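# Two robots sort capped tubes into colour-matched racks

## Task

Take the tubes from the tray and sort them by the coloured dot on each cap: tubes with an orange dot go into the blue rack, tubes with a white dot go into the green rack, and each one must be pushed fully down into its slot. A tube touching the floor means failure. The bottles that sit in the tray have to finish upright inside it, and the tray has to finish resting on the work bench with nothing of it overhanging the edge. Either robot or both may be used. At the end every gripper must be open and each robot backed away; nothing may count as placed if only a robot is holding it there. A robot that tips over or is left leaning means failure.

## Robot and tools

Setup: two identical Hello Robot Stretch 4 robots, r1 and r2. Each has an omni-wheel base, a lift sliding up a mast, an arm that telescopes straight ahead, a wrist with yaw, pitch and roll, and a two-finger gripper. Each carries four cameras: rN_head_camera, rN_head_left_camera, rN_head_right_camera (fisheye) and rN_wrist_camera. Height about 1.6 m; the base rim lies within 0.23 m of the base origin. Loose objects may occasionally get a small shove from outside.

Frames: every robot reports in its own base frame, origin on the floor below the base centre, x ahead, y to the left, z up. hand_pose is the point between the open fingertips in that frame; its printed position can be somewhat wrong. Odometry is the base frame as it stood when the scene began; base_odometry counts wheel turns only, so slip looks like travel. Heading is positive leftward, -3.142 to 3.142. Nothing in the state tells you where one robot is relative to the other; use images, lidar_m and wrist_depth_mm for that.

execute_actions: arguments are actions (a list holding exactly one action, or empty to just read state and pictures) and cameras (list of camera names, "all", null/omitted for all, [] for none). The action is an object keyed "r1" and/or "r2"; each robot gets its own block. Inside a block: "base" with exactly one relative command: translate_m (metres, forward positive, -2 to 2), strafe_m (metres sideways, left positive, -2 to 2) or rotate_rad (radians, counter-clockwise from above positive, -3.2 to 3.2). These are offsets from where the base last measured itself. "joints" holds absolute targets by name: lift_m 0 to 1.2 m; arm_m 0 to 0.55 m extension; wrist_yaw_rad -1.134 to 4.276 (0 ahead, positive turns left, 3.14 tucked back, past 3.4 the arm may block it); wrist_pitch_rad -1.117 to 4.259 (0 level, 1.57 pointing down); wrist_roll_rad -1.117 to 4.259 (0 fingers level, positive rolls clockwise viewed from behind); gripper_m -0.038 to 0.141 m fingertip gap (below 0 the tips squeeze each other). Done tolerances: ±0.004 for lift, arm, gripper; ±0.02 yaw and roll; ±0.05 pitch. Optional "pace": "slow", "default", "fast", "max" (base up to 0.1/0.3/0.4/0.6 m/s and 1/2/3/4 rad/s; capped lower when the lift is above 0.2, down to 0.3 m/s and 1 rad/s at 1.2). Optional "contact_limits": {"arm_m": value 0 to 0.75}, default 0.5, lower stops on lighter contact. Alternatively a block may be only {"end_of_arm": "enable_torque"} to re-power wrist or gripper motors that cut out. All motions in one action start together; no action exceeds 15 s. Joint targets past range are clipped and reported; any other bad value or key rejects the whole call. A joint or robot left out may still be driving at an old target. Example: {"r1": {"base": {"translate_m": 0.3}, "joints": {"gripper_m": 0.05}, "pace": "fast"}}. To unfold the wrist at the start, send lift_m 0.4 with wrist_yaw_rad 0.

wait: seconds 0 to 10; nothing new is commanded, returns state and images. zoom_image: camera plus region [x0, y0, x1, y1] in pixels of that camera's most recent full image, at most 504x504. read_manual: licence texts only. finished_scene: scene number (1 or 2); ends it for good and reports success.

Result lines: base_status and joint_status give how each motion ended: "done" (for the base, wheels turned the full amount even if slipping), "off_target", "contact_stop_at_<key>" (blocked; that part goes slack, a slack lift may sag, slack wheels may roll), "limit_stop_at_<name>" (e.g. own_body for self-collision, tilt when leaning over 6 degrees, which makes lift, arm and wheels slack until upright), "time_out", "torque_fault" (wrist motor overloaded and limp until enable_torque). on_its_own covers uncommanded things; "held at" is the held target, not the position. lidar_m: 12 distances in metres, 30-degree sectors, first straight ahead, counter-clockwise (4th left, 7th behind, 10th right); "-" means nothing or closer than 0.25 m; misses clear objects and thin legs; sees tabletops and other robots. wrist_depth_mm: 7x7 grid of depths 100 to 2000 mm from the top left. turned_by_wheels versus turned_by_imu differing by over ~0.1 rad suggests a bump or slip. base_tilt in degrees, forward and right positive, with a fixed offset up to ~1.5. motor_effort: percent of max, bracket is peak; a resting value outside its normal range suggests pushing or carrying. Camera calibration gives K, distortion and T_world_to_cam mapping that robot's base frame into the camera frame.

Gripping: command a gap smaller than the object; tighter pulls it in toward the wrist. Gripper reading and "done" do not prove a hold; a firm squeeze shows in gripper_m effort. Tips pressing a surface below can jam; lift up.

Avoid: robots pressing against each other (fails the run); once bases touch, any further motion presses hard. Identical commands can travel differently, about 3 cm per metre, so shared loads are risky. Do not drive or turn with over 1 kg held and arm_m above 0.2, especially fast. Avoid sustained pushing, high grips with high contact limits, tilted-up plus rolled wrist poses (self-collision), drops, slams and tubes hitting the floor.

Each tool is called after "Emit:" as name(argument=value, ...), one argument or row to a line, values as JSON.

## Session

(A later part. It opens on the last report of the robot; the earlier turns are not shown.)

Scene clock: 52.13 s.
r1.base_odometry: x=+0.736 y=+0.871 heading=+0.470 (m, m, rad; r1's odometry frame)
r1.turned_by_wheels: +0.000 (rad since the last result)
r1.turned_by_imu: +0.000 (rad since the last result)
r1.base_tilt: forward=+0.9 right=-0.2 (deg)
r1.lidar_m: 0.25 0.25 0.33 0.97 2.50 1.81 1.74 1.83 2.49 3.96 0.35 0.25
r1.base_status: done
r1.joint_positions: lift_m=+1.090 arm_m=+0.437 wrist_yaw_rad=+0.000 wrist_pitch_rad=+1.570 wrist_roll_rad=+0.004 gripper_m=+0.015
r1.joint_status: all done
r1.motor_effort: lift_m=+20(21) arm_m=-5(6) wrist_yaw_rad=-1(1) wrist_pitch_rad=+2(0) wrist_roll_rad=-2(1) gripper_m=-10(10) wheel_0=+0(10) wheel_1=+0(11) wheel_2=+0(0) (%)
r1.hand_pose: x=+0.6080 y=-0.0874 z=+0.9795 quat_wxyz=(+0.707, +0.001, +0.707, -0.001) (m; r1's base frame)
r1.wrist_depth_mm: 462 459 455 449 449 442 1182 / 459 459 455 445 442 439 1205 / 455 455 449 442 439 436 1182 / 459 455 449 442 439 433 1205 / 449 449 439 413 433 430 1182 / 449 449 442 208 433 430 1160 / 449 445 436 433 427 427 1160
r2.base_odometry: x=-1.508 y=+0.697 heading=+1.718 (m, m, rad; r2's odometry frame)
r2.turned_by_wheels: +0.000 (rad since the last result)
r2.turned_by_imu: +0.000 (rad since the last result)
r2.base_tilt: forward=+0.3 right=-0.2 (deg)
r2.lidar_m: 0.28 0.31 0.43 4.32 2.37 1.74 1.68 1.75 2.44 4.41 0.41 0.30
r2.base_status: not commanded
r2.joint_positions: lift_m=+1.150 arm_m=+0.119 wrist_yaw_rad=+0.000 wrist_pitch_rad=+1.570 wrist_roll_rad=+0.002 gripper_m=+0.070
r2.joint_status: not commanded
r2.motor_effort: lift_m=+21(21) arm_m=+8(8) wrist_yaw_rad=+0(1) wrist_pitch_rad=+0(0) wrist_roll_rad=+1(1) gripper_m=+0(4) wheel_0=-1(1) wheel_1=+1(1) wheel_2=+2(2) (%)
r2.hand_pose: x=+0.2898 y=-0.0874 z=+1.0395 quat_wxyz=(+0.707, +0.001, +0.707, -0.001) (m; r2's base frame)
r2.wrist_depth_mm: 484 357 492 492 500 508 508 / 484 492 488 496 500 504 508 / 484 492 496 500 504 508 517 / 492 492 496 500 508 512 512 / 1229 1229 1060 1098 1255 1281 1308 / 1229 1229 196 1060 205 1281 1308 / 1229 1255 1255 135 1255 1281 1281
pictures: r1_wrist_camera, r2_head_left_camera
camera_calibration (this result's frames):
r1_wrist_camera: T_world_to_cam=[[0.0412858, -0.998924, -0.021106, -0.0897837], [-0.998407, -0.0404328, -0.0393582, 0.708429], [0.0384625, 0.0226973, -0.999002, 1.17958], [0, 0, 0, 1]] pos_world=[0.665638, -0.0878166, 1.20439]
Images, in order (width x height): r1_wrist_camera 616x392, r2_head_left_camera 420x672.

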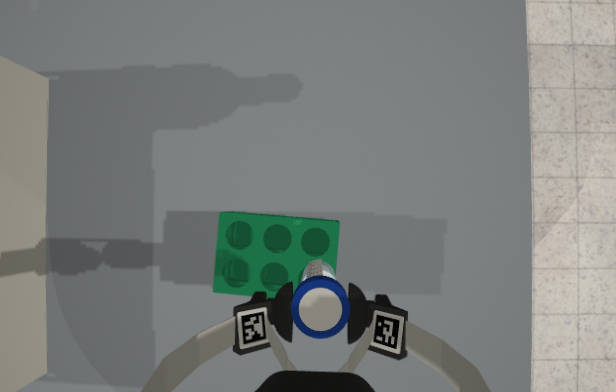

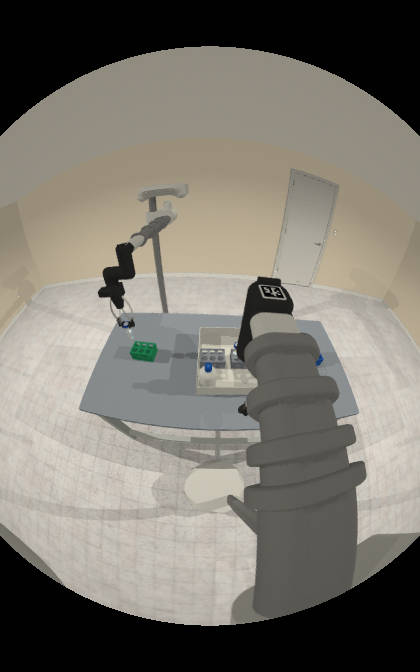

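Emit:
execute_actions(
  actions=[
    {"r1": {"base": {"strafe_m": 0.008}, "joints": {"arm_m": 0.42}}, "r2": {"joints": {"arm_m": 0.46, "lift_m": 1.09}}},
  ],
  cameras=["r1_wrist_camera", "r2_wrist_camera"],
)

Scene clock: 56.97 s.
r1.base_odometry: x=+0.732 y=+0.878 heading=+0.470 (m, m, rad; r1's odometry frame)
r1.turned_by_wheels: +0.000 (rad since the last result)
r1.turned_by_imu: -0.001 (rad since the last result)
r1.base_tilt: forward=+1.0 right=-0.1 (deg)
r1.lidar_m: 0.25 0.25 0.34 0.95 2.50 1.85 1.76 1.83 2.50 3.97 0.35 0.25
r1.base_status: done
r1.joint_positions: lift_m=+1.090 arm_m=+0.421 wrist_yaw_rad=+0.000 wrist_pitch_rad=+1.570 wrist_roll_rad=+0.004 gripper_m=+0.015
r1.joint_status: all done
r1.motor_effort: lift_m=+20(20) arm_m=-6(7) wrist_yaw_rad=-1(2) wrist_pitch_rad=-1(2) wrist_roll_rad=-2(2) gripper_m=-10(10) wheel_0=+0(9) wheel_1=+1(6) wheel_2=+0(4) (%)
r1.hand_pose: x=+0.5920 y=-0.0874 z=+0.9795 quat_wxyz=(+0.707, +0.001, +0.707, -0.001) (m; r1's base frame)
r1.wrist_depth_mm: 462 459 459 449 445 439 1205 / 452 459 452 445 442 439 1205 / 449 455 449 442 439 436 1182 / 449 452 445 439 436 433 1160 / 445 449 445 382 436 430 1160 / 445 449 442 208 430 427 1160 / 452 445 439 436 430 427 1182
r2.base_odometry: x=-1.508 y=+0.697 heading=+1.718 (m, m, rad; r2's odometry frame)
r2.turned_by_wheels: +0.000 (rad since the last result)
r2.turned_by_imu: +0.000 (rad since the last result)
r2.base_tilt: forward=+0.2 right=-0.2 (deg)
r2.lidar_m: 0.28 0.30 0.44 4.35 2.38 1.74 1.67 1.76 2.42 4.39 0.42 0.30
r2.base_status: not commanded
r2.joint_positions: lift_m=+1.090 arm_m=+0.459 wrist_yaw_rad=+0.000 wrist_pitch_rad=+1.570 wrist_roll_rad=+0.002 gripper_m=+0.070
r2.joint_status: all done
r2.motor_effort: lift_m=+16(21) arm_m=+8(7) wrist_yaw_rad=+1(0) wrist_pitch_rad=-1(0) wrist_roll_rad=+1(1) gripper_m=-2(4) wheel_0=-1(1) wheel_1=+1(1) wheel_2=+2(2) (%)
r2.hand_pose: x=+0.6298 y=-0.0874 z=+0.9799 quat_wxyz=(+0.707, +0.001, +0.707, -0.001) (m; r2's base frame)
r2.wrist_depth_mm: 424 415 421 364 439 445 445 / 424 427 436 379 439 449 449 / 430 427 430 436 445 449 449 / 427 373 397 379 445 452 452 / 430 424 439 445 445 452 459 / 436 404 197 442 205 452 459 / 436 304 439 135 455 455 459
pictures: r1_wrist_camera, r2_wrist_camera
camera_calibration (this result's frames):
r1_wrist_camera: T_world_to_cam=[[0.041292, -0.998924, -0.0211078, -0.0891245], [-0.998408, -0.0404399, -0.0393144, 0.692399], [0.0384185, 0.0226976, -0.999004, 1.18022], [0, 0, 0, 1]] pos_world=[0.649634, -0.0878162, 1.20439]
r2_wrist_camera: T_world_to_cam=[[0.0085247, -0.998726, 0.0497379, -0.157587], [-0.99972, -0.00741311, 0.0224908, 0.657732], [-0.0220934, -0.0499157, -0.998509, 1.21399], [0, 0, 0, 1]] pos_world=[0.685712, -0.0919135, 1.20522]
Images, in order (width x height): r1_wrist_camera 616x392, r2_wrist_camera 616x392.

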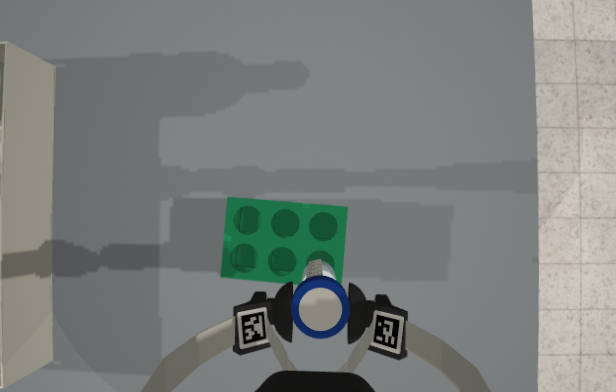

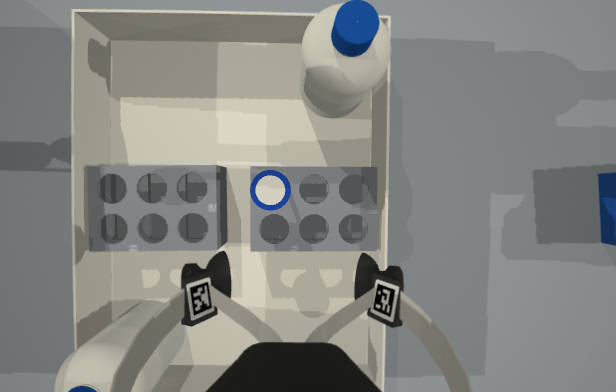

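Emit:
zoom_image(
  camera="r1_wrist_camera",
  region=[210, 190, 378, 302],
)

Region (210, 190, 378, 302) of r1_wrist_camera's 616x392 image, scaled by 3.000.

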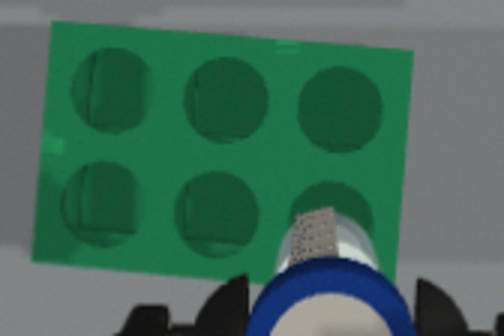

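Emit:
execute_actions(
  actions=[
    {"r1": {"joints": {"lift_m": 1.035}}, "r2": {"base": {"strafe_m": 0.018}, "joints": {"arm_m": 0.507, "lift_m": 1.02}}},
  ],
  cameras=["r1_wrist_camera", "r2_wrist_camera"],
)

Scene clock: 59.80 s.
r1.base_odometry: x=+0.732 y=+0.878 heading=+0.470 (m, m, rad; r1's odometry frame)
r1.turned_by_wheels: +0.000 (rad since the last result)
r1.turned_by_imu: +0.000 (rad since the last result)
r1.base_tilt: forward=+0.9 right=+0.0 (deg)
r1.lidar_m: 0.25 0.25 0.33 0.97 2.46 1.84 1.76 1.83 2.50 3.97 0.34 0.25
r1.base_status: not commanded
r1.joint_positions: lift_m=+1.035 arm_m=+0.421 wrist_yaw_rad=+0.000 wrist_pitch_rad=+1.570 wrist_roll_rad=+0.004 gripper_m=+0.015
r1.joint_status: all done
r1.motor_effort: lift_m=+14(18) arm_m=-6(6) wrist_yaw_rad=-1(1) wrist_pitch_rad=-2(1) wrist_roll_rad=-2(1) gripper_m=-11(7) wheel_0=+0(0) wheel_1=+1(1) wheel_2=+0(0) (%)
r1.hand_pose: x=+0.5920 y=-0.0874 z=+0.9250 quat_wxyz=(+0.707, +0.001, +0.707, -0.001) (m; r1's base frame)
r1.wrist_depth_mm: 410 404 399 394 392 384 382 / 407 399 397 392 392 384 382 / 402 397 394 389 387 384 759 / 402 397 392 387 382 379 750 / 399 394 384 327 382 375 741 / 397 392 387 208 377 375 373 / 394 389 384 382 377 373 370
r2.base_odometry: x=-1.526 y=+0.695 heading=+1.718 (m, m, rad; r2's odometry frame)
r2.turned_by_wheels: +0.000 (rad since the last result)
r2.turned_by_imu: +0.000 (rad since the last result)
r2.base_tilt: forward=+0.3 right=-0.2 (deg)
r2.lidar_m: 0.28 0.31 0.42 4.32 2.39 1.76 1.68 1.78 2.45 4.41 0.40 0.28
r2.base_status: done
r2.joint_positions: lift_m=+1.020 arm_m=+0.506 wrist_yaw_rad=+0.000 wrist_pitch_rad=+1.570 wrist_roll_rad=+0.002 gripper_m=+0.070
r2.joint_status: all done
r2.motor_effort: lift_m=+16(15) arm_m=+8(8) wrist_yaw_rad=+0(2) wrist_pitch_rad=-1(0) wrist_roll_rad=+1(1) gripper_m=+0(2) wheel_0=+0(8) wheel_1=-1(9) wheel_2=+0(1) (%)
r2.hand_pose: x=+0.6767 y=-0.0874 z=+0.9099 quat_wxyz=(+0.707, +0.001, +0.707, -0.001) (m; r2's base frame)
r2.wrist_depth_mm: 357 359 364 366 368 370 377 / 329 359 364 364 225 375 377 / 330 362 364 366 320 375 382 / 325 364 366 368 370 377 382 / 304 307 362 310 314 379 384 / 334 336 196 314 204 384 387 / 342 362 373 135 377 384 387
pictures: r1_wrist_camera, r2_wrist_camera
camera_calibration (this result's frames):
r1_wrist_camera: T_world_to_cam=[[0.0412915, -0.998924, -0.0211078, -0.090275], [-0.998408, -0.0404394, -0.0393142, 0.690253], [0.0384184, 0.0226975, -0.999004, 1.12575], [0, 0, 0, 1]] pos_world=[0.649632, -0.0878162, 1.14986]
r2_wrist_camera: T_world_to_cam=[[0.00846424, -0.998727, 0.0497362, -0.154463], [-0.999715, -0.00734242, 0.022695, 0.706058], [-0.0223009, -0.0499142, -0.998505, 1.14526], [0, 0, 0, 1]] pos_world=[0.732705, -0.0919174, 1.1352]
Images, in order (width x height): r1_wrist_camera 616x392, r2_wrist_camera 616x392.

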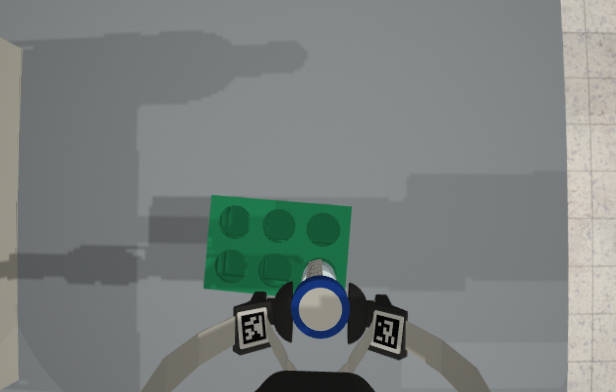

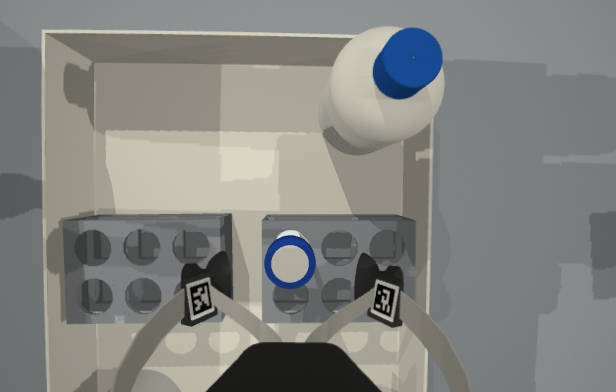

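Emit:
execute_actions(
  actions=[
    {"r1": {"joints": {"lift_m": 0.986}, "pace": "slow"}, "r2": {"joints": {"lift_m": 0.99}}},
  ],
  cameras=["r1_wrist_camera", "r2_wrist_camera"],
)

Scene clock: 62.37 s.
r1.base_odometry: x=+0.732 y=+0.878 heading=+0.470 (m, m, rad; r1's odometry frame)
r1.turned_by_wheels: +0.000 (rad since the last result)
r1.turned_by_imu: +0.000 (rad since the last result)
r1.base_tilt: forward=+0.9 right=-0.2 (deg)
r1.lidar_m: 0.25 0.25 0.34 0.97 2.49 1.84 1.76 1.82 2.49 3.95 0.34 0.25
r1.base_status: not commanded
r1.joint_positions: lift_m=+0.986 arm_m=+0.421 wrist_yaw_rad=+0.000 wrist_pitch_rad=+1.570 wrist_roll_rad=+0.004 gripper_m=+0.015
r1.joint_status: all done
r1.motor_effort: lift_m=+14(14) arm_m=-5(5) wrist_yaw_rad=+0(2) wrist_pitch_rad=-2(0) wrist_roll_rad=-1(2) gripper_m=-8(11) wheel_0=+0(0) wheel_1=+1(1) wheel_2=+0(0) (%)
r1.hand_pose: x=+0.5920 y=-0.0874 z=+0.8760 quat_wxyz=(+0.707, +0.001, +0.707, -0.001) (m; r1's base frame)
r1.wrist_depth_mm: 355 351 345 343 340 336 334 / 353 349 345 343 338 336 330 / 351 347 345 340 336 332 329 / 349 347 340 338 336 330 327 / 349 343 281 277 334 327 325 / 345 342 281 209 330 327 325 / 345 342 336 332 329 325 324
r2.base_odometry: x=-1.526 y=+0.695 heading=+1.718 (m, m, rad; r2's odometry frame)
r2.turned_by_wheels: +0.000 (rad since the last result)
r2.turned_by_imu: +0.000 (rad since the last result)
r2.base_tilt: forward=+0.2 right=-0.2 (deg)
r2.lidar_m: 0.27 0.29 0.41 4.31 2.39 1.75 1.68 1.76 2.42 4.41 0.43 0.30
r2.base_status: not commanded
r2.joint_positions: lift_m=+0.990 arm_m=+0.506 wrist_yaw_rad=+0.000 wrist_pitch_rad=+1.570 wrist_roll_rad=+0.002 gripper_m=+0.070
r2.joint_status: all done
r2.motor_effort: lift_m=+17(17) arm_m=+8(8) wrist_yaw_rad=+1(0) wrist_pitch_rad=-1(0) wrist_roll_rad=+1(0) gripper_m=-1(1) wheel_0=+1(1) wheel_1=-1(1) wheel_2=+0(0) (%)
r2.hand_pose: x=+0.6767 y=-0.0874 z=+0.8799 quat_wxyz=(+0.707, +0.001, +0.707, -0.001) (m; r2's base frame)
r2.wrist_depth_mm: 276 298 298 298 196 343 345 / 294 332 332 334 198 343 349 / 294 334 334 340 291 347 349 / 294 334 338 338 340 349 351 / 273 278 332 281 286 349 353 / 276 277 196 283 205 351 357 / 303 338 342 135 345 353 357
pictures: r1_wrist_camera, r2_wrist_camera
camera_calibration (this result's frames):
r1_wrist_camera: T_world_to_cam=[[0.0412915, -0.998924, -0.0211078, -0.091309], [-0.998408, -0.0404395, -0.0393144, 0.688326], [0.0384185, 0.0226975, -0.999004, 1.07681], [0, 0, 0, 1]] pos_world=[0.649631, -0.0878162, 1.10088]
r2_wrist_camera: T_world_to_cam=[[0.00846418, -0.998727, 0.0497362, -0.152971], [-0.999715, -0.00734236, 0.0226949, 0.706741], [-0.0223008, -0.0499142, -0.998505, 1.1153], [0, 0, 0, 1]] pos_world=[0.732707, -0.0919174, 1.1052]
Images, in order (width x height): r1_wrist_camera 616x392, r2_wrist_camera 616x392.

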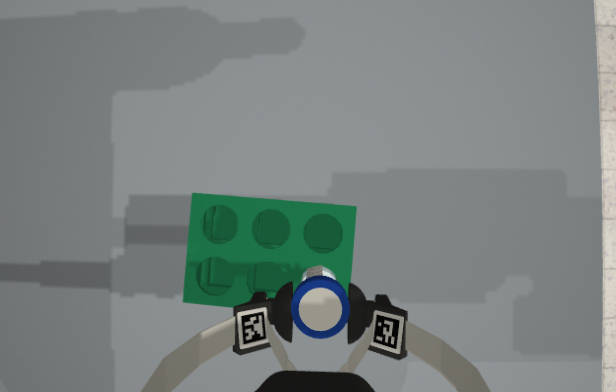

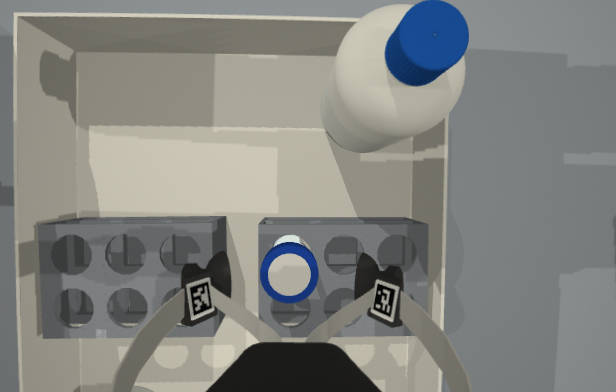

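Emit:
execute_actions(
  actions=[
    {"r1": {"joints": {"lift_m": 0.981, "gripper_m": 0.06}}, "r2": {"joints": {"lift_m": 0.984, "gripper_m": 0.015}}},
  ],
  cameras=["r1_wrist_camera", "r2_wrist_camera"],
)

Scene clock: 64.87 s.
r1.base_odometry: x=+0.732 y=+0.878 heading=+0.470 (m, m, rad; r1's odometry frame)
r1.turned_by_wheels: +0.000 (rad since the last result)
r1.turned_by_imu: +0.000 (rad since the last result)
r1.base_tilt: forward=+0.9 right=-0.2 (deg)
r1.lidar_m: 0.25 0.25 0.35 0.96 2.49 1.84 1.75 1.83 2.51 3.96 0.35 0.26
r1.base_status: not commanded
r1.joint_positions: lift_m=+0.981 arm_m=+0.421 wrist_yaw_rad=+0.000 wrist_pitch_rad=+1.570 wrist_roll_rad=+0.004 gripper_m=+0.060
r1.joint_status: all done
r1.motor_effort: lift_m=+14(15) arm_m=-5(5) wrist_yaw_rad=+1(1) wrist_pitch_rad=-2(2) wrist_roll_rad=-1(2) gripper_m=-5(13) wheel_0=+0(0) wheel_1=+1(1) wheel_2=+0(0) (%)
r1.hand_pose: x=+0.5919 y=-0.0874 z=+0.8710 quat_wxyz=(+0.707, +0.001, +0.707, -0.001) (m; r1's base frame)
r1.wrist_depth_mm: 349 347 343 340 336 332 329 / 347 343 340 336 334 330 327 / 345 342 338 336 332 330 324 / 345 342 336 332 330 327 324 / 342 338 278 273 329 324 324 / 340 336 272 210 325 324 320 / 338 336 332 329 324 320 319
r2.base_odometry: x=-1.526 y=+0.695 heading=+1.718 (m, m, rad; r2's odometry frame)
r2.turned_by_wheels: +0.000 (rad since the last result)
r2.turned_by_imu: +0.000 (rad since the last result)
r2.base_tilt: forward=+0.3 right=-0.2 (deg)
r2.lidar_m: 0.30 0.32 0.42 4.32 2.37 1.75 1.67 1.75 2.44 4.42 0.42 0.31
r2.base_status: not commanded
r2.joint_positions: lift_m=+0.984 arm_m=+0.506 wrist_yaw_rad=+0.000 wrist_pitch_rad=+1.570 wrist_roll_rad=+0.002 gripper_m=+0.015
r2.joint_status: all done
r2.motor_effort: lift_m=+16(17) arm_m=+8(8) wrist_yaw_rad=+2(1) wrist_pitch_rad=+0(0) wrist_roll_rad=+1(1) gripper_m=-10(10) wheel_0=+1(1) wheel_1=-1(1) wheel_2=+0(0) (%)
r2.hand_pose: x=+0.6767 y=-0.0874 z=+0.8739 quat_wxyz=(+0.707, +0.001, +0.707, -0.001) (m; r2's base frame)
r2.wrist_depth_mm: 276 298 300 297 189 336 340 / 293 325 327 329 193 342 343 / 294 325 329 330 290 338 343 / 296 329 330 334 336 342 347 / 268 271 304 274 278 343 345 / 272 272 189 209 192 345 349 / 287 332 334 133 342 347 351
pictures: r1_wrist_camera, r2_wrist_camera
camera_calibration (this result's frames):
r1_wrist_camera: T_world_to_cam=[[0.0412864, -0.998924, -0.0211177, -0.0913992], [-0.998418, -0.0404394, -0.0390753, 0.687857], [0.0381792, 0.0226975, -0.999013, 1.07201], [0, 0, 0, 1]] pos_world=[0.649614, -0.0878162, 1.0959]
r2_wrist_camera: T_world_to_cam=[[0.0084645, -0.998727, 0.0497362, -0.152673], [-0.999715, -0.00734267, 0.022695, 0.706878], [-0.0223009, -0.0499142, -0.998505, 1.10933], [0, 0, 0, 1]] pos_world=[0.732708, -0.0919174, 1.09922]
Images, in order (width x height): r1_wrist_camera 616x392, r2_wrist_camera 616x392.

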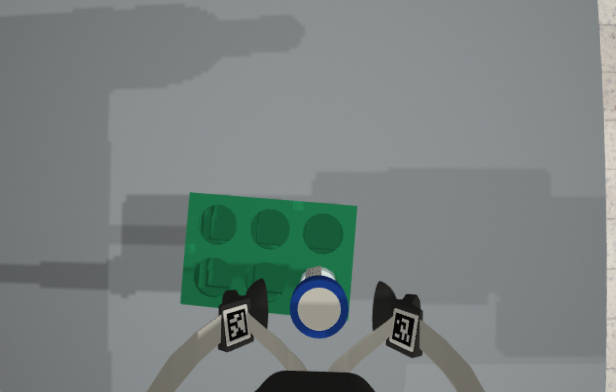

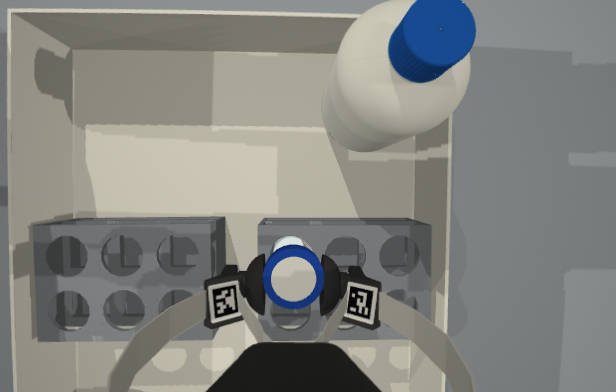

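Emit:
execute_actions(
  actions=[
    {"r1": {"joints": {"lift_m": 1.1}}, "r2": {"joints": {"lift_m": 1.086}}},
  ],
  cameras=["r1_wrist_camera", "r2_wrist_camera"],
)

Scene clock: 67.23 s.
r1.base_odometry: x=+0.732 y=+0.878 heading=+0.470 (m, m, rad; r1's odometry frame)
r1.turned_by_wheels: +0.000 (rad since the last result)
r1.turned_by_imu: +0.000 (rad since the last result)
r1.base_tilt: forward=+0.9 right=-0.1 (deg)
r1.lidar_m: 0.25 0.26 0.35 0.97 2.49 1.84 1.76 1.82 2.50 3.96 0.34 0.25
r1.base_status: not commanded
r1.joint_positions: lift_m=+1.100 arm_m=+0.421 wrist_yaw_rad=+0.000 wrist_pitch_rad=+1.570 wrist_roll_rad=+0.004 gripper_m=+0.060
r1.joint_status: all done
r1.motor_effort: lift_m=+21(23) arm_m=-5(5) wrist_yaw_rad=-2(1) wrist_pitch_rad=+0(2) wrist_roll_rad=-1(2) gripper_m=-2(1) wheel_0=+0(0) wheel_1=+1(1) wheel_2=+0(0) (%)
r1.hand_pose: x=+0.5920 y=-0.0874 z=+0.9895 quat_wxyz=(+0.707, +0.001, +0.707, -0.001) (m; r1's base frame)
r1.wrist_depth_mm: 477 473 466 459 459 452 1205 / 452 466 462 459 455 449 1205 / 452 466 459 455 449 445 1182 / 455 462 459 449 449 442 1182 / 455 462 455 389 445 442 1160 / 449 459 452 445 445 436 1182 / 455 452 445 445 439 436 1160
r2.base_odometry: x=-1.526 y=+0.695 heading=+1.718 (m, m, rad; r2's odometry frame)
r2.turned_by_wheels: +0.000 (rad since the last result)
r2.turned_by_imu: +0.000 (rad since the last result)
r2.base_tilt: forward=+0.3 right=-0.2 (deg)
r2.lidar_m: 0.28 0.29 0.42 4.32 2.41 1.75 1.68 1.77 2.43 4.42 0.41 0.30
r2.base_status: not commanded
r2.joint_positions: lift_m=+1.086 arm_m=+0.506 wrist_yaw_rad=+0.000 wrist_pitch_rad=+1.570 wrist_roll_rad=+0.002 gripper_m=+0.015
r2.joint_status: all done
r2.motor_effort: lift_m=+21(24) arm_m=+8(8) wrist_yaw_rad=+0(1) wrist_pitch_rad=+0(1) wrist_roll_rad=+1(1) gripper_m=-12(10) wheel_0=+1(1) wheel_1=-1(1) wheel_2=+0(0) (%)
r2.hand_pose: x=+0.6767 y=-0.0874 z=+0.9755 quat_wxyz=(+0.707, +0.001, +0.707, -0.001) (m; r2's base frame)
r2.wrist_depth_mm: 421 424 427 430 433 439 442 / 424 389 427 389 298 439 445 / 424 424 427 430 436 442 445 / 427 413 430 433 439 449 449 / 430 370 373 281 433 445 449 / 430 373 189 210 191 449 455 / 433 357 439 133 445 452 459
pictures: r1_wrist_camera, r2_wrist_camera
camera_calibration (this result's frames):
r1_wrist_camera: T_world_to_cam=[[0.0412882, -0.998924, -0.0211143, -0.0889041], [-0.998414, -0.0404395, -0.0391582, 0.692585], [0.0382622, 0.0226975, -0.99901, 1.19024], [0, 0, 0, 1]] pos_world=[0.649616, -0.0878162, 1.21431]
r2_wrist_camera: T_world_to_cam=[[0.00846418, -0.998727, 0.0497362, -0.157726], [-0.999715, -0.00734235, 0.0226951, 0.704574], [-0.0223011, -0.0499142, -0.998505, 1.21078], [0, 0, 0, 1]] pos_world=[0.73271, -0.0919174, 1.20082]
Images, in order (width x height): r1_wrist_camera 616x392, r2_wrist_camera 616x392.

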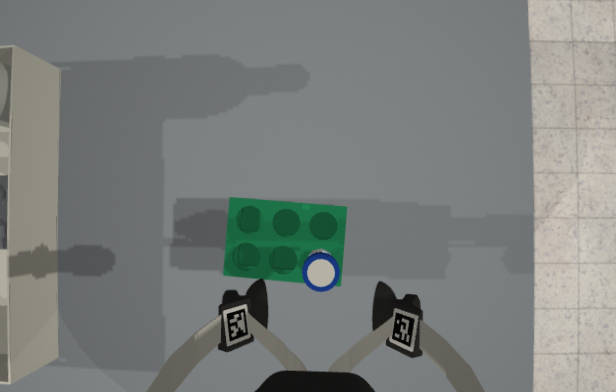

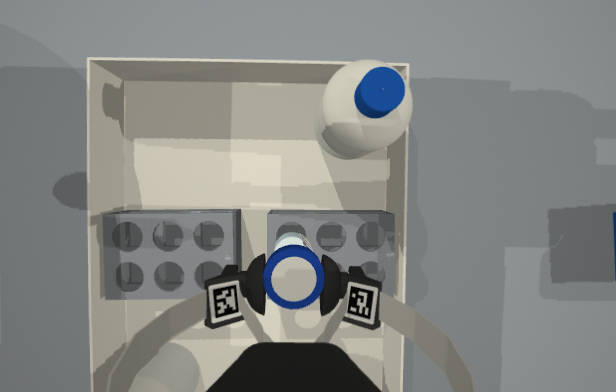

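Emit:
zoom_image(
  camera="r2_wrist_camera",
  region=[240, 200, 408, 312],
)

Region (240, 200, 408, 312) of r2_wrist_camera's 616x392 image, scaled by 3.000.

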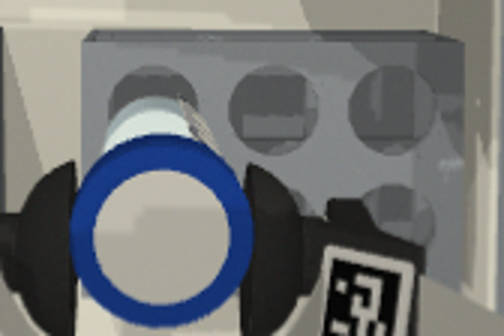

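Emit:
execute_actions(
  actions=[
    {"r1": {"base": {"translate_m": -0.4}, "joints": {"arm_m": 0.0}, "pace": "fast"}, "r2": {"base": {"strafe_m": 0.455}, "joints": {"arm_m": 0.484}}},
  ],
  cameras=["r1_head_camera", "r2_wrist_camera"],
)

Scene clock: 72.90 s.
r1.base_odometry: x=+0.376 y=+0.697 heading=+0.469 (m, m, rad; r1's odometry frame)
r1.turned_by_wheels: -0.001 (rad since the last result)
r1.turned_by_imu: -0.003 (rad since the last result)
r1.base_tilt: forward=+0.9 right=-0.1 (deg)
r1.lidar_m: 0.63 0.65 0.92 4.80 1.93 1.41 1.34 1.41 1.95 3.96 4.13 0.66
r1.base_status: done
r1.joint_positions: lift_m=+1.100 arm_m=+0.001 wrist_yaw_rad=+0.000 wrist_pitch_rad=+1.570 wrist_roll_rad=+0.004 gripper_m=+0.060
r1.joint_status: all done
r1.motor_effort: lift_m=+20(21) arm_m=-5(7) wrist_yaw_rad=+0(1) wrist_pitch_rad=-1(1) wrist_roll_rad=-2(2) gripper_m=-3(3) wheel_0=-3(7) wheel_1=-3(8) wheel_2=-1(10) (%)
r1.hand_pose: x=+0.1722 y=-0.0874 z=+0.9895 quat_wxyz=(+0.707, +0.002, +0.707, -0.002) (m; r1's base frame)
r1.wrist_depth_mm: 1308 1281 1281 1229 1229 1229 1182 / 1308 1255 1255 1229 1229 1229 1205 / 1255 1255 1229 1229 1205 1205 1182 / 1281 1255 1229 1229 1205 1182 1205 / 1255 1255 1255 1008 1182 1182 1160 / 1255 1255 1025 1008 1008 1182 1182 / 1229 1229 1255 715 1182 1182 1160
r2.base_odometry: x=-1.976 y=+0.628 heading=+1.718 (m, m, rad; r2's odometry frame)
r2.turned_by_wheels: +0.000 (rad since the last result)
r2.turned_by_imu: -0.001 (rad since the last result)
r2.base_tilt: forward=+0.2 right=-0.2 (deg)
r2.lidar_m: 0.28 0.29 4.00 3.84 2.41 1.76 1.66 1.78 2.42 1.15 0.43 0.30
r2.base_status: done
r2.joint_positions: lift_m=+1.086 arm_m=+0.485 wrist_yaw_rad=+0.000 wrist_pitch_rad=+1.570 wrist_roll_rad=+0.002 gripper_m=+0.015
r2.joint_status: all done
r2.motor_effort: lift_m=+20(21) arm_m=-8(9) wrist_yaw_rad=+2(1) wrist_pitch_rad=-1(1) wrist_roll_rad=+1(1) gripper_m=-9(11) wheel_0=+2(8) wheel_1=-2(5) wheel_2=+0(0) (%)
r2.hand_pose: x=+0.6565 y=-0.0874 z=+0.9756 quat_wxyz=(+0.707, +0.001, +0.707, -0.001) (m; r2's base frame)
r2.wrist_depth_mm: 418 424 430 430 436 439 442 / 421 430 427 433 439 439 404 / 424 427 433 436 436 445 445 / 430 430 375 433 442 445 407 / 430 433 430 279 442 445 387 / 430 433 189 210 193 449 449 / 433 433 439 133 445 449 379
pictures: r1_head_camera, r2_wrist_camera
camera_calibration (this result's frames):
r2_wrist_camera: T_world_to_cam=[[0.00836342, -0.998727, 0.0497362, -0.157493], [-0.999716, -0.00724159, 0.0226932, 0.684365], [-0.0223042, -0.0499119, -0.998505, 1.2104], [0, 0, 0, 1]] pos_world=[0.712485, -0.0919231, 1.2009]
Images, in order (width x height): r1_head_camera 420x560, r2_wrist_camera 616x392.

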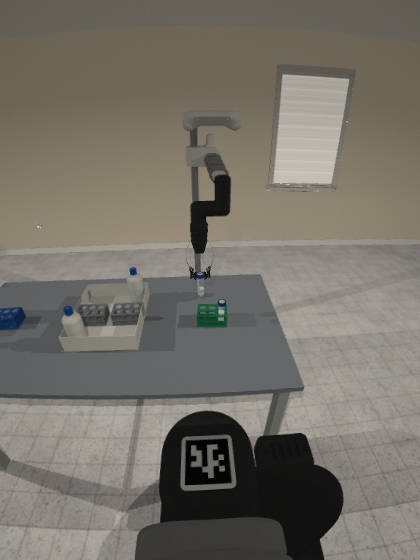

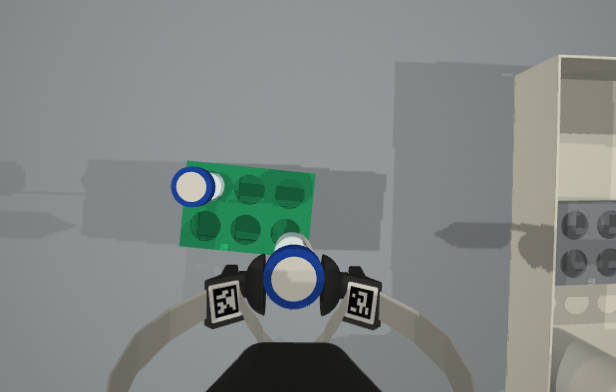

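Emit:
zoom_image(
  camera="r2_wrist_camera",
  region=[170, 155, 338, 267],
)

Region (170, 155, 338, 267) of r2_wrist_camera's 616x392 image, scaled by 3.000.

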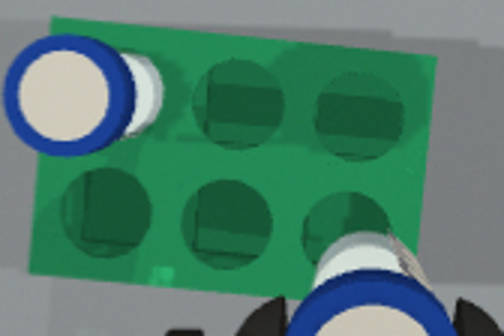

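Emit:
execute_actions(
  actions=[
    {"r2": {"base": {"strafe_m": 0.0055}, "joints": {"arm_m": 0.489}}},
  ],
  cameras=["r2_wrist_camera"],
)

Emit:
zoom_image(
  camera="r2_wrist_camera",
  region=[170, 155, 338, 267],
)

Scene clock: 74.70 s.
r1.base_odometry: x=+0.376 y=+0.697 heading=+0.469 (m, m, rad; r1's odometry frame)
r1.turned_by_wheels: +0.000 (rad since the last result)
r1.turned_by_imu: +0.000 (rad since the last result)
r1.base_tilt: forward=+0.9 right=-0.1 (deg)
r1.lidar_m: 0.63 0.66 0.92 4.79 1.96 1.42 1.35 1.41 1.94 3.96 4.11 0.66
r1.base_status: not commanded
r1.joint_positions: lift_m=+1.100 arm_m=+0.001 wrist_yaw_rad=+0.000 wrist_pitch_rad=+1.570 wrist_roll_rad=+0.004 gripper_m=+0.060
r1.joint_status: not commanded
r1.motor_effort: lift_m=+20(21) arm_m=-5(5) wrist_yaw_rad=-1(1) wrist_pitch_rad=-1(3) wrist_roll_rad=-2(1) gripper_m=-3(2) wheel_0=-3(3) wheel_1=-3(3) wheel_2=-1(1) (%)
r1.hand_pose: x=+0.1722 y=-0.0874 z=+0.9895 quat_wxyz=(+0.707, +0.002, +0.707, -0.002) (m; r1's base frame)
r1.wrist_depth_mm: 1281 1281 1255 1229 1229 1229 1205 / 1308 1255 1255 1229 1255 1205 1205 / 1281 1281 1255 1229 1205 1205 1205 / 1255 1255 1255 1229 1205 1182 1182 / 1255 1229 1229 1008 1205 1205 1160 / 1255 1229 1008 991 991 1182 1182 / 1255 1229 1229 723 1229 1182 1160
r2.base_odometry: x=-1.982 y=+0.627 heading=+1.718 (m, m, rad; r2's odometry frame)
r2.turned_by_wheels: +0.000 (rad since the last result)
r2.turned_by_imu: +0.000 (rad since the last result)
r2.base_tilt: forward=+0.2 right=-0.2 (deg)
r2.lidar_m: 0.26 0.31 4.01 3.83 2.41 1.74 1.68 1.78 2.44 1.16 0.43 0.30
r2.base_status: done
r2.joint_positions: lift_m=+1.086 arm_m=+0.488 wrist_yaw_rad=+0.000 wrist_pitch_rad=+1.570 wrist_roll_rad=+0.002 gripper_m=+0.015
r2.joint_status: all done
r2.motor_effort: lift_m=+21(20) arm_m=+8(8) wrist_yaw_rad=+1(0) wrist_pitch_rad=+0(1) wrist_roll_rad=+1(1) gripper_m=-11(10) wheel_0=-1(7) wheel_1=+0(7) wheel_2=+0(1) (%)
r2.hand_pose: x=+0.6587 y=-0.0874 z=+0.9756 quat_wxyz=(+0.707, +0.001, +0.707, -0.001) (m; r2's base frame)
r2.wrist_depth_mm: 418 424 427 427 433 439 442 / 424 424 430 433 433 439 410 / 424 427 430 433 436 445 413 / 427 433 373 430 439 442 410 / 430 433 433 279 442 445 392 / 427 433 189 210 193 445 410 / 436 433 442 133 445 452 389
pictures: r2_wrist_camera
camera_calibration (this result's frames):
r2_wrist_camera: T_world_to_cam=[[0.00840209, -0.998727, 0.0497362, -0.157537], [-0.999716, -0.00728029, 0.0226932, 0.686578], [-0.0223023, -0.0499128, -0.998505, 1.21045], [0, 0, 0, 1]] pos_world=[0.714703, -0.0919209, 1.2009]
Images, in order (width x height): r2_wrist_camera 616x392.

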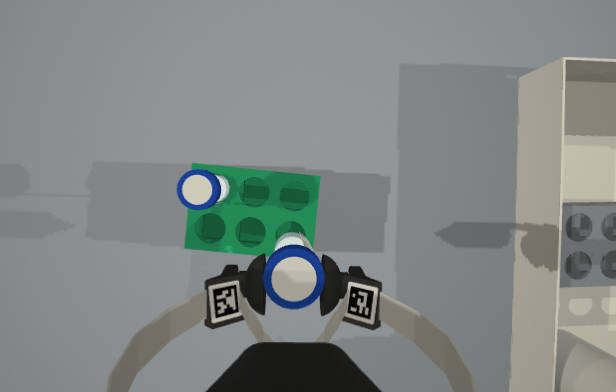

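Region (170, 155, 338, 267) of r2_wrist_camera's 616x392 image, scaled by 3.000.

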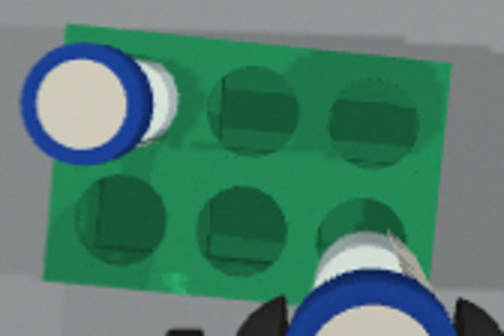

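Emit:
execute_actions(
  actions=[
    {"r2": {"joints": {"lift_m": 0.982}}},
  ],
  cameras=["r2_wrist_camera", "r1_head_camera"],
)

Scene clock: 77.07 s.
r1.base_odometry: x=+0.376 y=+0.697 heading=+0.469 (m, m, rad; r1's odometry frame)
r1.turned_by_wheels: +0.000 (rad since the last result)
r1.turned_by_imu: +0.000 (rad since the last result)
r1.base_tilt: forward=+1.0 right=-0.1 (deg)
r1.lidar_m: 0.63 0.66 0.90 4.79 1.96 1.41 1.35 1.43 1.91 3.96 4.11 0.66
r1.base_status: not commanded
r1.joint_positions: lift_m=+1.100 arm_m=+0.001 wrist_yaw_rad=+0.000 wrist_pitch_rad=+1.570 wrist_roll_rad=+0.004 gripper_m=+0.060
r1.joint_status: not commanded
r1.motor_effort: lift_m=+21(20) arm_m=-5(5) wrist_yaw_rad=+0(1) wrist_pitch_rad=-1(1) wrist_roll_rad=-1(2) gripper_m=-2(4) wheel_0=-3(3) wheel_1=-3(3) wheel_2=-1(1) (%)
r1.hand_pose: x=+0.1722 y=-0.0874 z=+0.9895 quat_wxyz=(+0.707, +0.002, +0.707, -0.002) (m; r1's base frame)
r1.wrist_depth_mm: 1281 1308 1255 1229 1255 1229 1229 / 1281 1281 1255 1229 1205 1205 1205 / 1281 1255 1255 1229 1205 1205 1182 / 1255 1255 1255 1229 1229 1229 1205 / 1255 1255 1229 1008 1205 1205 1160 / 1255 1255 991 991 1008 1205 1160 / 1255 1205 1205 723 1205 1182 1182
r2.base_odometry: x=-1.982 y=+0.627 heading=+1.718 (m, m, rad; r2's odometry frame)
r2.turned_by_wheels: +0.000 (rad since the last result)
r2.turned_by_imu: +0.000 (rad since the last result)
r2.base_tilt: forward=+0.3 right=-0.3 (deg)
r2.lidar_m: 0.27 0.29 4.00 3.84 2.38 1.75 1.66 1.75 2.45 1.17 0.42 0.32
r2.base_status: not commanded
r2.joint_positions: lift_m=+0.982 arm_m=+0.488 wrist_yaw_rad=+0.000 wrist_pitch_rad=+1.570 wrist_roll_rad=+0.002 gripper_m=+0.015
r2.joint_status: all done
r2.motor_effort: lift_m=+16(19) arm_m=+8(8) wrist_yaw_rad=+1(1) wrist_pitch_rad=+0(0) wrist_roll_rad=+1(1) gripper_m=-11(8) wheel_0=-1(2) wheel_1=+0(0) wheel_2=+0(0) (%)
r2.hand_pose: x=+0.6587 y=-0.0874 z=+0.8719 quat_wxyz=(+0.707, +0.001, +0.707, -0.001) (m; r2's base frame)
r2.wrist_depth_mm: 322 324 327 327 334 334 338 / 322 327 329 330 334 338 340 / 324 327 329 332 334 338 340 / 329 211 273 329 338 340 342 / 329 330 272 276 338 342 345 / 329 330 189 210 192 343 345 / 330 332 336 132 343 345 347
pictures: r1_head_camera, r2_wrist_camera
camera_calibration (this result's frames):
r2_wrist_camera: T_world_to_cam=[[0.00840216, -0.998727, 0.0497362, -0.15238], [-0.999716, -0.00728036, 0.0226932, 0.688934], [-0.0223023, -0.0499128, -0.998505, 1.10693], [0, 0, 0, 1]] pos_world=[0.714706, -0.0919209, 1.09722]
Images, in order (width x height): r1_head_camera 420x560, r2_wrist_camera 616x392.

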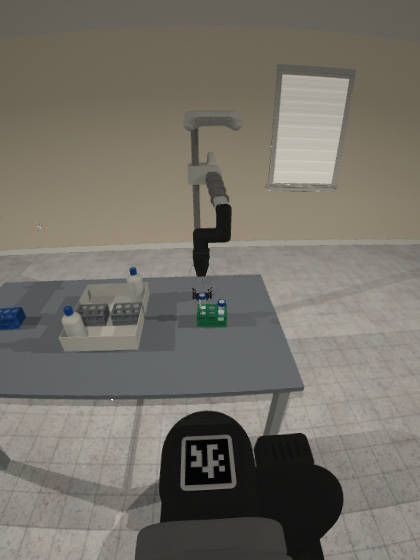

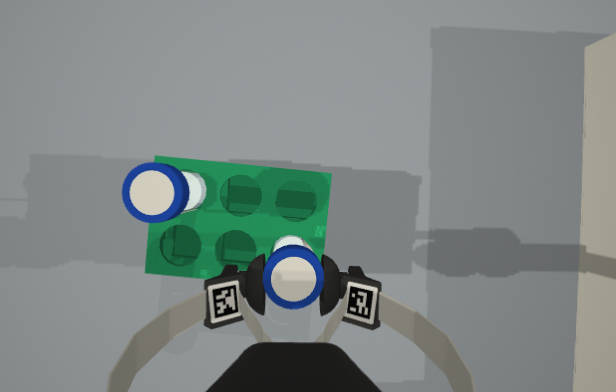

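The tube went in cleanly. I'll lower the last few millimetres and release.

Emit:
execute_actions(
  actions=[
    {"r2": {"joints": {"lift_m": 0.977, "gripper_m": 0.06}}},
  ],
  cameras=["r2_wrist_camera"],
)

Emit:
execute_actions(
  actions=[
    {"r2": {"joints": {"lift_m": 1.08}}},
  ],
  cameras=["r2_wrist_camera", "r1_head_camera"],
)

Scene clock: 78.97 s.
r1.base_odometry: x=+0.376 y=+0.697 heading=+0.469 (m, m, rad; r1's odometry frame)
r1.turned_by_wheels: +0.000 (rad since the last result)
r1.turned_by_imu: +0.000 (rad since the last result)
r1.base_tilt: forward=+0.9 right=+0.0 (deg)
r1.lidar_m: 0.63 0.67 0.92 4.79 1.94 1.41 1.35 1.41 1.92 3.96 4.13 0.66
r1.base_status: not commanded
r1.joint_positions: lift_m=+1.100 arm_m=+0.001 wrist_yaw_rad=+0.000 wrist_pitch_rad=+1.570 wrist_roll_rad=+0.004 gripper_m=+0.060
r1.joint_status: not commanded
r1.motor_effort: lift_m=+21(20) arm_m=-5(5) wrist_yaw_rad=-1(0) wrist_pitch_rad=-1(1) wrist_roll_rad=-1(2) gripper_m=-3(1) wheel_0=-3(3) wheel_1=-3(3) wheel_2=-1(1) (%)
r1.hand_pose: x=+0.1722 y=-0.0874 z=+0.9895 quat_wxyz=(+0.707, +0.002, +0.707, -0.002) (m; r1's base frame)
r1.wrist_depth_mm: 1281 1281 1255 1255 1229 1229 1205 / 1281 1281 1255 1255 1229 1205 1205 / 1281 1255 1229 1229 1229 1229 1205 / 1255 1229 1255 1255 1205 1182 1182 / 1255 1229 1229 1008 1205 1182 1182 / 1255 1229 1008 1008 991 1182 1160 / 1255 1229 1182 723 1182 1182 1182
r2.base_odometry: x=-1.982 y=+0.627 heading=+1.718 (m, m, rad; r2's odometry frame)
r2.turned_by_wheels: +0.000 (rad since the last result)
r2.turned_by_imu: +0.000 (rad since the last result)
r2.base_tilt: forward=+0.2 right=-0.2 (deg)
r2.lidar_m: 0.28 0.30 4.00 3.85 2.38 1.77 1.66 1.77 2.44 1.16 0.44 0.28
r2.base_status: not commanded
r2.joint_positions: lift_m=+0.977 arm_m=+0.488 wrist_yaw_rad=+0.000 wrist_pitch_rad=+1.570 wrist_roll_rad=+0.002 gripper_m=+0.060
r2.joint_status: all done
r2.motor_effort: lift_m=+16(14) arm_m=+8(8) wrist_yaw_rad=+2(2) wrist_pitch_rad=-1(0) wrist_roll_rad=+1(1) gripper_m=-4(8) wheel_0=-2(2) wheel_1=+0(0) wheel_2=+0(0) (%)
r2.hand_pose: x=+0.6587 y=-0.0874 z=+0.8669 quat_wxyz=(+0.707, +0.001, +0.707, -0.001) (m; r2's base frame)
r2.wrist_depth_mm: 315 319 324 324 329 330 336 / 320 320 322 327 330 332 336 / 319 322 325 329 330 336 336 / 322 206 267 324 332 334 338 / 324 324 270 270 336 338 340 / 324 327 199 330 199 340 342 / 325 327 332 131 338 340 343
pictures: r2_wrist_camera
camera_calibration (this result's frames):
r2_wrist_camera: T_world_to_cam=[[0.00840216, -0.998727, 0.0497362, -0.152133], [-0.999716, -0.00728036, 0.0226934, 0.68905], [-0.0223024, -0.0499128, -0.998505, 1.10196], [0, 0, 0, 1]] pos_world=[0.714708, -0.0919209, 1.09224]
Images, in order (width x height): r2_wrist_camera 616x392.

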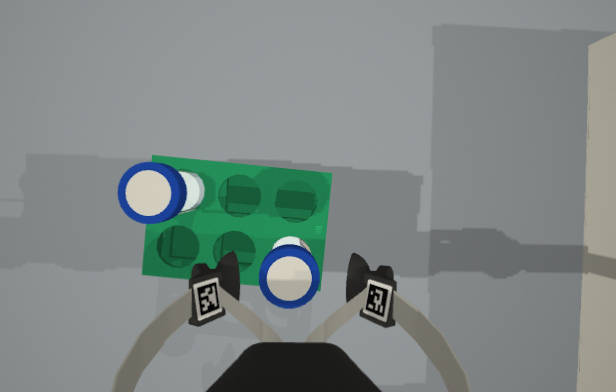

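Scene clock: 80.43 s.
r1.base_odometry: x=+0.376 y=+0.697 heading=+0.469 (m, m, rad; r1's odometry frame)
r1.turned_by_wheels: +0.000 (rad since the last result)
r1.turned_by_imu: +0.000 (rad since the last result)
r1.base_tilt: forward=+1.0 right=-0.1 (deg)
r1.lidar_m: 0.62 0.66 0.92 4.79 1.94 1.41 1.35 1.42 1.92 3.97 4.10 0.65
r1.base_status: not commanded
r1.joint_positions: lift_m=+1.100 arm_m=+0.001 wrist_yaw_rad=+0.000 wrist_pitch_rad=+1.570 wrist_roll_rad=+0.004 gripper_m=+0.060
r1.joint_status: not commanded
r1.motor_effort: lift_m=+21(20) arm_m=-5(5) wrist_yaw_rad=+1(1) wrist_pitch_rad=-2(1) wrist_roll_rad=-2(2) gripper_m=-2(0) wheel_0=-3(3) wheel_1=-3(3) wheel_2=-1(1) (%)
r1.hand_pose: x=+0.1722 y=-0.0874 z=+0.9895 quat_wxyz=(+0.707, +0.002, +0.707, -0.002) (m; r1's base frame)
r1.wrist_depth_mm: 1281 1281 1281 1255 1229 1205 1229 / 1281 1255 1229 1255 1255 1205 1205 / 1281 1281 1229 1255 1205 1205 1205 / 1281 1281 1229 1255 1205 1182 1182 / 1255 1229 1229 1008 1182 1182 1205 / 1281 1229 1008 1008 1008 1182 1182 / 1255 1229 1229 732 1182 1182 1182
r2.base_odometry: x=-1.982 y=+0.627 heading=+1.718 (m, m, rad; r2's odometry frame)
r2.turned_by_wheels: +0.000 (rad since the last result)
r2.turned_by_imu: +0.000 (rad since the last result)
r2.base_tilt: forward=+0.2 right=-0.1 (deg)
r2.lidar_m: 0.28 0.30 3.99 3.85 2.39 1.74 1.66 1.77 2.45 1.17 0.43 0.32
r2.base_status: not commanded
r2.joint_positions: lift_m=+1.080 arm_m=+0.488 wrist_yaw_rad=+0.000 wrist_pitch_rad=+1.570 wrist_roll_rad=+0.002 gripper_m=+0.060
r2.joint_status: all done
r2.motor_effort: lift_m=+21(18) arm_m=+8(8) wrist_yaw_rad=+1(0) wrist_pitch_rad=-1(0) wrist_roll_rad=+1(1) gripper_m=-2(2) wheel_0=-2(2) wheel_1=+0(0) wheel_2=+0(0) (%)
r2.hand_pose: x=+0.6587 y=-0.0874 z=+0.9695 quat_wxyz=(+0.707, +0.001, +0.707, -0.001) (m; r2's base frame)
r2.wrist_depth_mm: 415 418 421 427 430 430 436 / 415 421 424 430 430 439 407 / 418 421 427 430 436 433 415 / 421 424 370 427 436 439 394 / 424 424 421 433 439 439 392 / 424 430 198 433 199 439 410 / 430 430 430 131 442 445 387
pictures: r1_head_camera, r2_wrist_camera
camera_calibration (this result's frames):
r2_wrist_camera: T_world_to_cam=[[0.00840213, -0.998727, 0.0497362, -0.157234], [-0.999716, -0.00728034, 0.0226931, 0.686725], [-0.0223021, -0.0499128, -0.998505, 1.20437], [0, 0, 0, 1]] pos_world=[0.714711, -0.0919209, 1.19481]
Images, in order (width x height): r1_head_camera 420x560, r2_wrist_camera 616x392.

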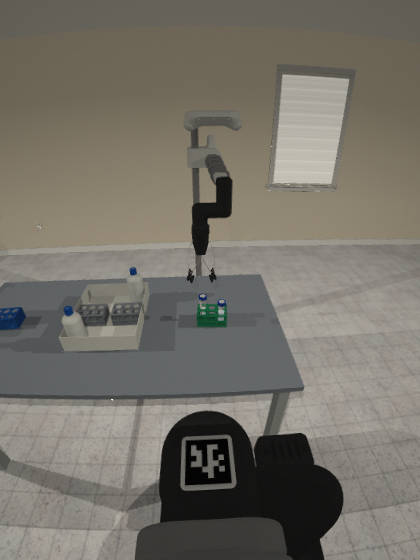

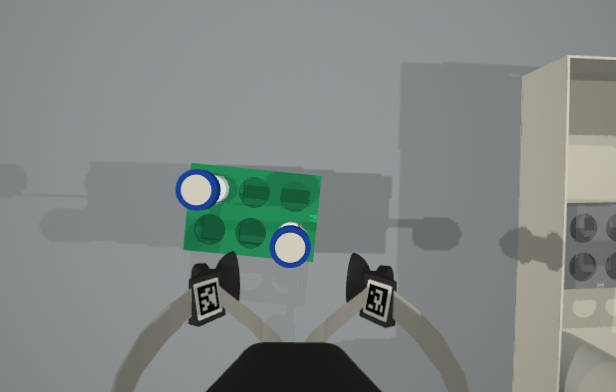

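Emit:
execute_actions(
  actions=[
    {"r2": {"base": {"translate_m": -0.3}, "joints": {"arm_m": 0.0}, "pace": "fast"}},
  ],
  cameras=["r1_head_camera", "r2_head_camera"],
)

Emit:
zoom_image(
  camera="r1_head_camera",
  region=[0, 260, 280, 360],
)

Emit:
zoom_image(
  camera="r1_head_camera",
  region=[180, 280, 250, 340],
)

Scene clock: 84.60 s.
r1.base_odometry: x=+0.376 y=+0.697 heading=+0.469 (m, m, rad; r1's odometry frame)
r1.turned_by_wheels: +0.000 (rad since the last result)
r1.turned_by_imu: -0.001 (rad since the last result)
r1.base_tilt: forward=+0.9 right=-0.1 (deg)
r1.lidar_m: 0.63 0.66 0.91 4.79 1.95 1.42 1.36 1.41 1.93 3.96 4.13 0.67
r1.base_status: not commanded
r1.joint_positions: lift_m=+1.100 arm_m=+0.001 wrist_yaw_rad=+0.000 wrist_pitch_rad=+1.570 wrist_roll_rad=+0.004 gripper_m=+0.060
r1.joint_status: not commanded
r1.motor_effort: lift_m=+20(20) arm_m=-5(5) wrist_yaw_rad=-1(1) wrist_pitch_rad=-1(2) wrist_roll_rad=-2(1) gripper_m=-5(3) wheel_0=-3(3) wheel_1=-3(3) wheel_2=-1(1) (%)
r1.hand_pose: x=+0.1722 y=-0.0874 z=+0.9895 quat_wxyz=(+0.707, +0.002, +0.707, -0.002) (m; r1's base frame)
r1.wrist_depth_mm: 1281 1281 1255 1255 1229 1205 1182 / 1281 1281 1255 1255 1229 1205 1182 / 1281 1229 1255 1229 1205 1229 1205 / 1255 1281 1229 1205 1229 1182 1182 / 1281 1255 1229 1008 1205 1205 1182 / 1229 1229 1008 991 1008 1182 1182 / 1255 1229 1182 723 1182 1182 1205
r2.base_odometry: x=-1.938 y=+0.330 heading=+1.717 (m, m, rad; r2's odometry frame)
r2.turned_by_wheels: +0.000 (rad since the last result)
r2.turned_by_imu: +0.002 (rad since the last result)
r2.base_tilt: forward=+0.3 right=-0.3 (deg)
r2.lidar_m: 0.57 0.61 3.98 3.84 1.94 1.43 1.38 1.45 1.98 4.88 0.85 0.61
r2.base_status: done
r2.joint_positions: lift_m=+1.080 arm_m=+0.003 wrist_yaw_rad=+0.000 wrist_pitch_rad=+1.570 wrist_roll_rad=+0.002 gripper_m=+0.060
r2.joint_status: all done
joint sent to its limit — the command would take r2.arm_m past its lower limit, so that joint was sent only as far as its limit.
r2.motor_effort: lift_m=+21(21) arm_m=-8(9) wrist_yaw_rad=+2(2) wrist_pitch_rad=-2(2) wrist_roll_rad=+1(1) gripper_m=-1(3) wheel_0=+1(5) wheel_1=-1(6) wheel_2=+0(10) (%)
r2.hand_pose: x=+0.1738 y=-0.0874 z=+0.9696 quat_wxyz=(+0.707, +0.001, +0.707, -0.001) (m; r2's base frame)
r2.wrist_depth_mm: 1138 1160 1118 1160 1182 1205 1205 / 1160 1138 1160 1182 1182 1182 1229 / 1182 1138 1160 1205 1182 1205 1205 / 1138 1160 1138 1182 1205 1229 1229 / 1138 1160 960 976 1182 1205 1229 / 1160 1160 199 976 199 1182 1229 / 1160 1182 1205 131 1229 1205 1229
pictures: r1_head_camera, r2_head_camera
Images, in order (width x height): r1_head_camera 420x560, r2_head_camera 420x560.

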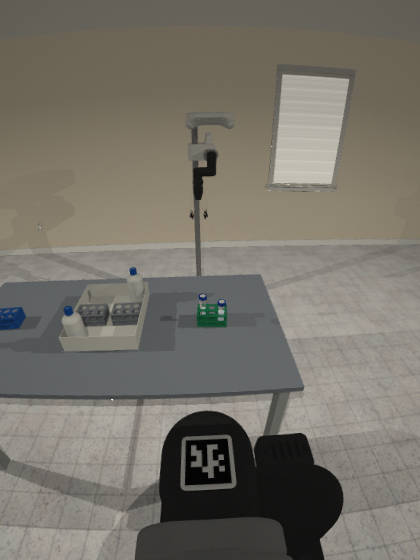

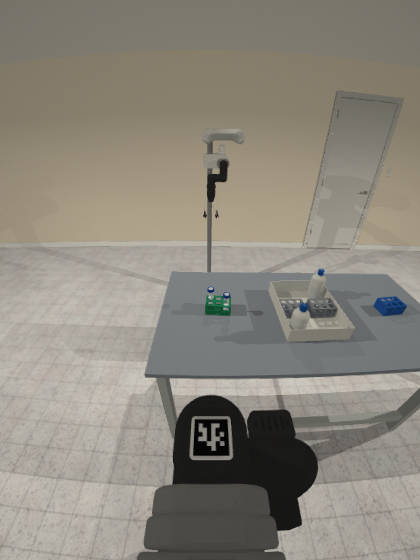

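Region (0, 260, 280, 360) of r1_head_camera's 420x560 image, scaled by 1.800, with more detail than that image has; it fills the top 180 rows of this view, and the rest is white.

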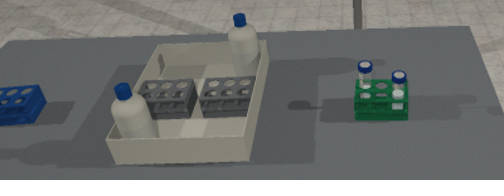

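Region (180, 280, 250, 340) of r1_head_camera's 420x560 image, scaled by 7.200, with more detail than that image has; it fills the top 432 rows of this view, and the rest is white.

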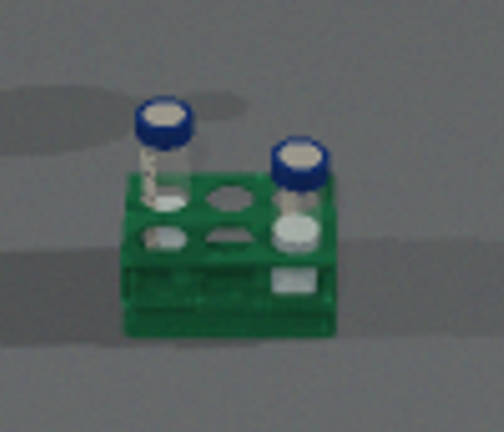

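Both white tubes are seated in the green rack, the bottles are still standing in the tray, and both robots are clear. I'm ending scene 1.

Emit:
finished_scene(
  scene=1,
)

The scene is finished: the task was done.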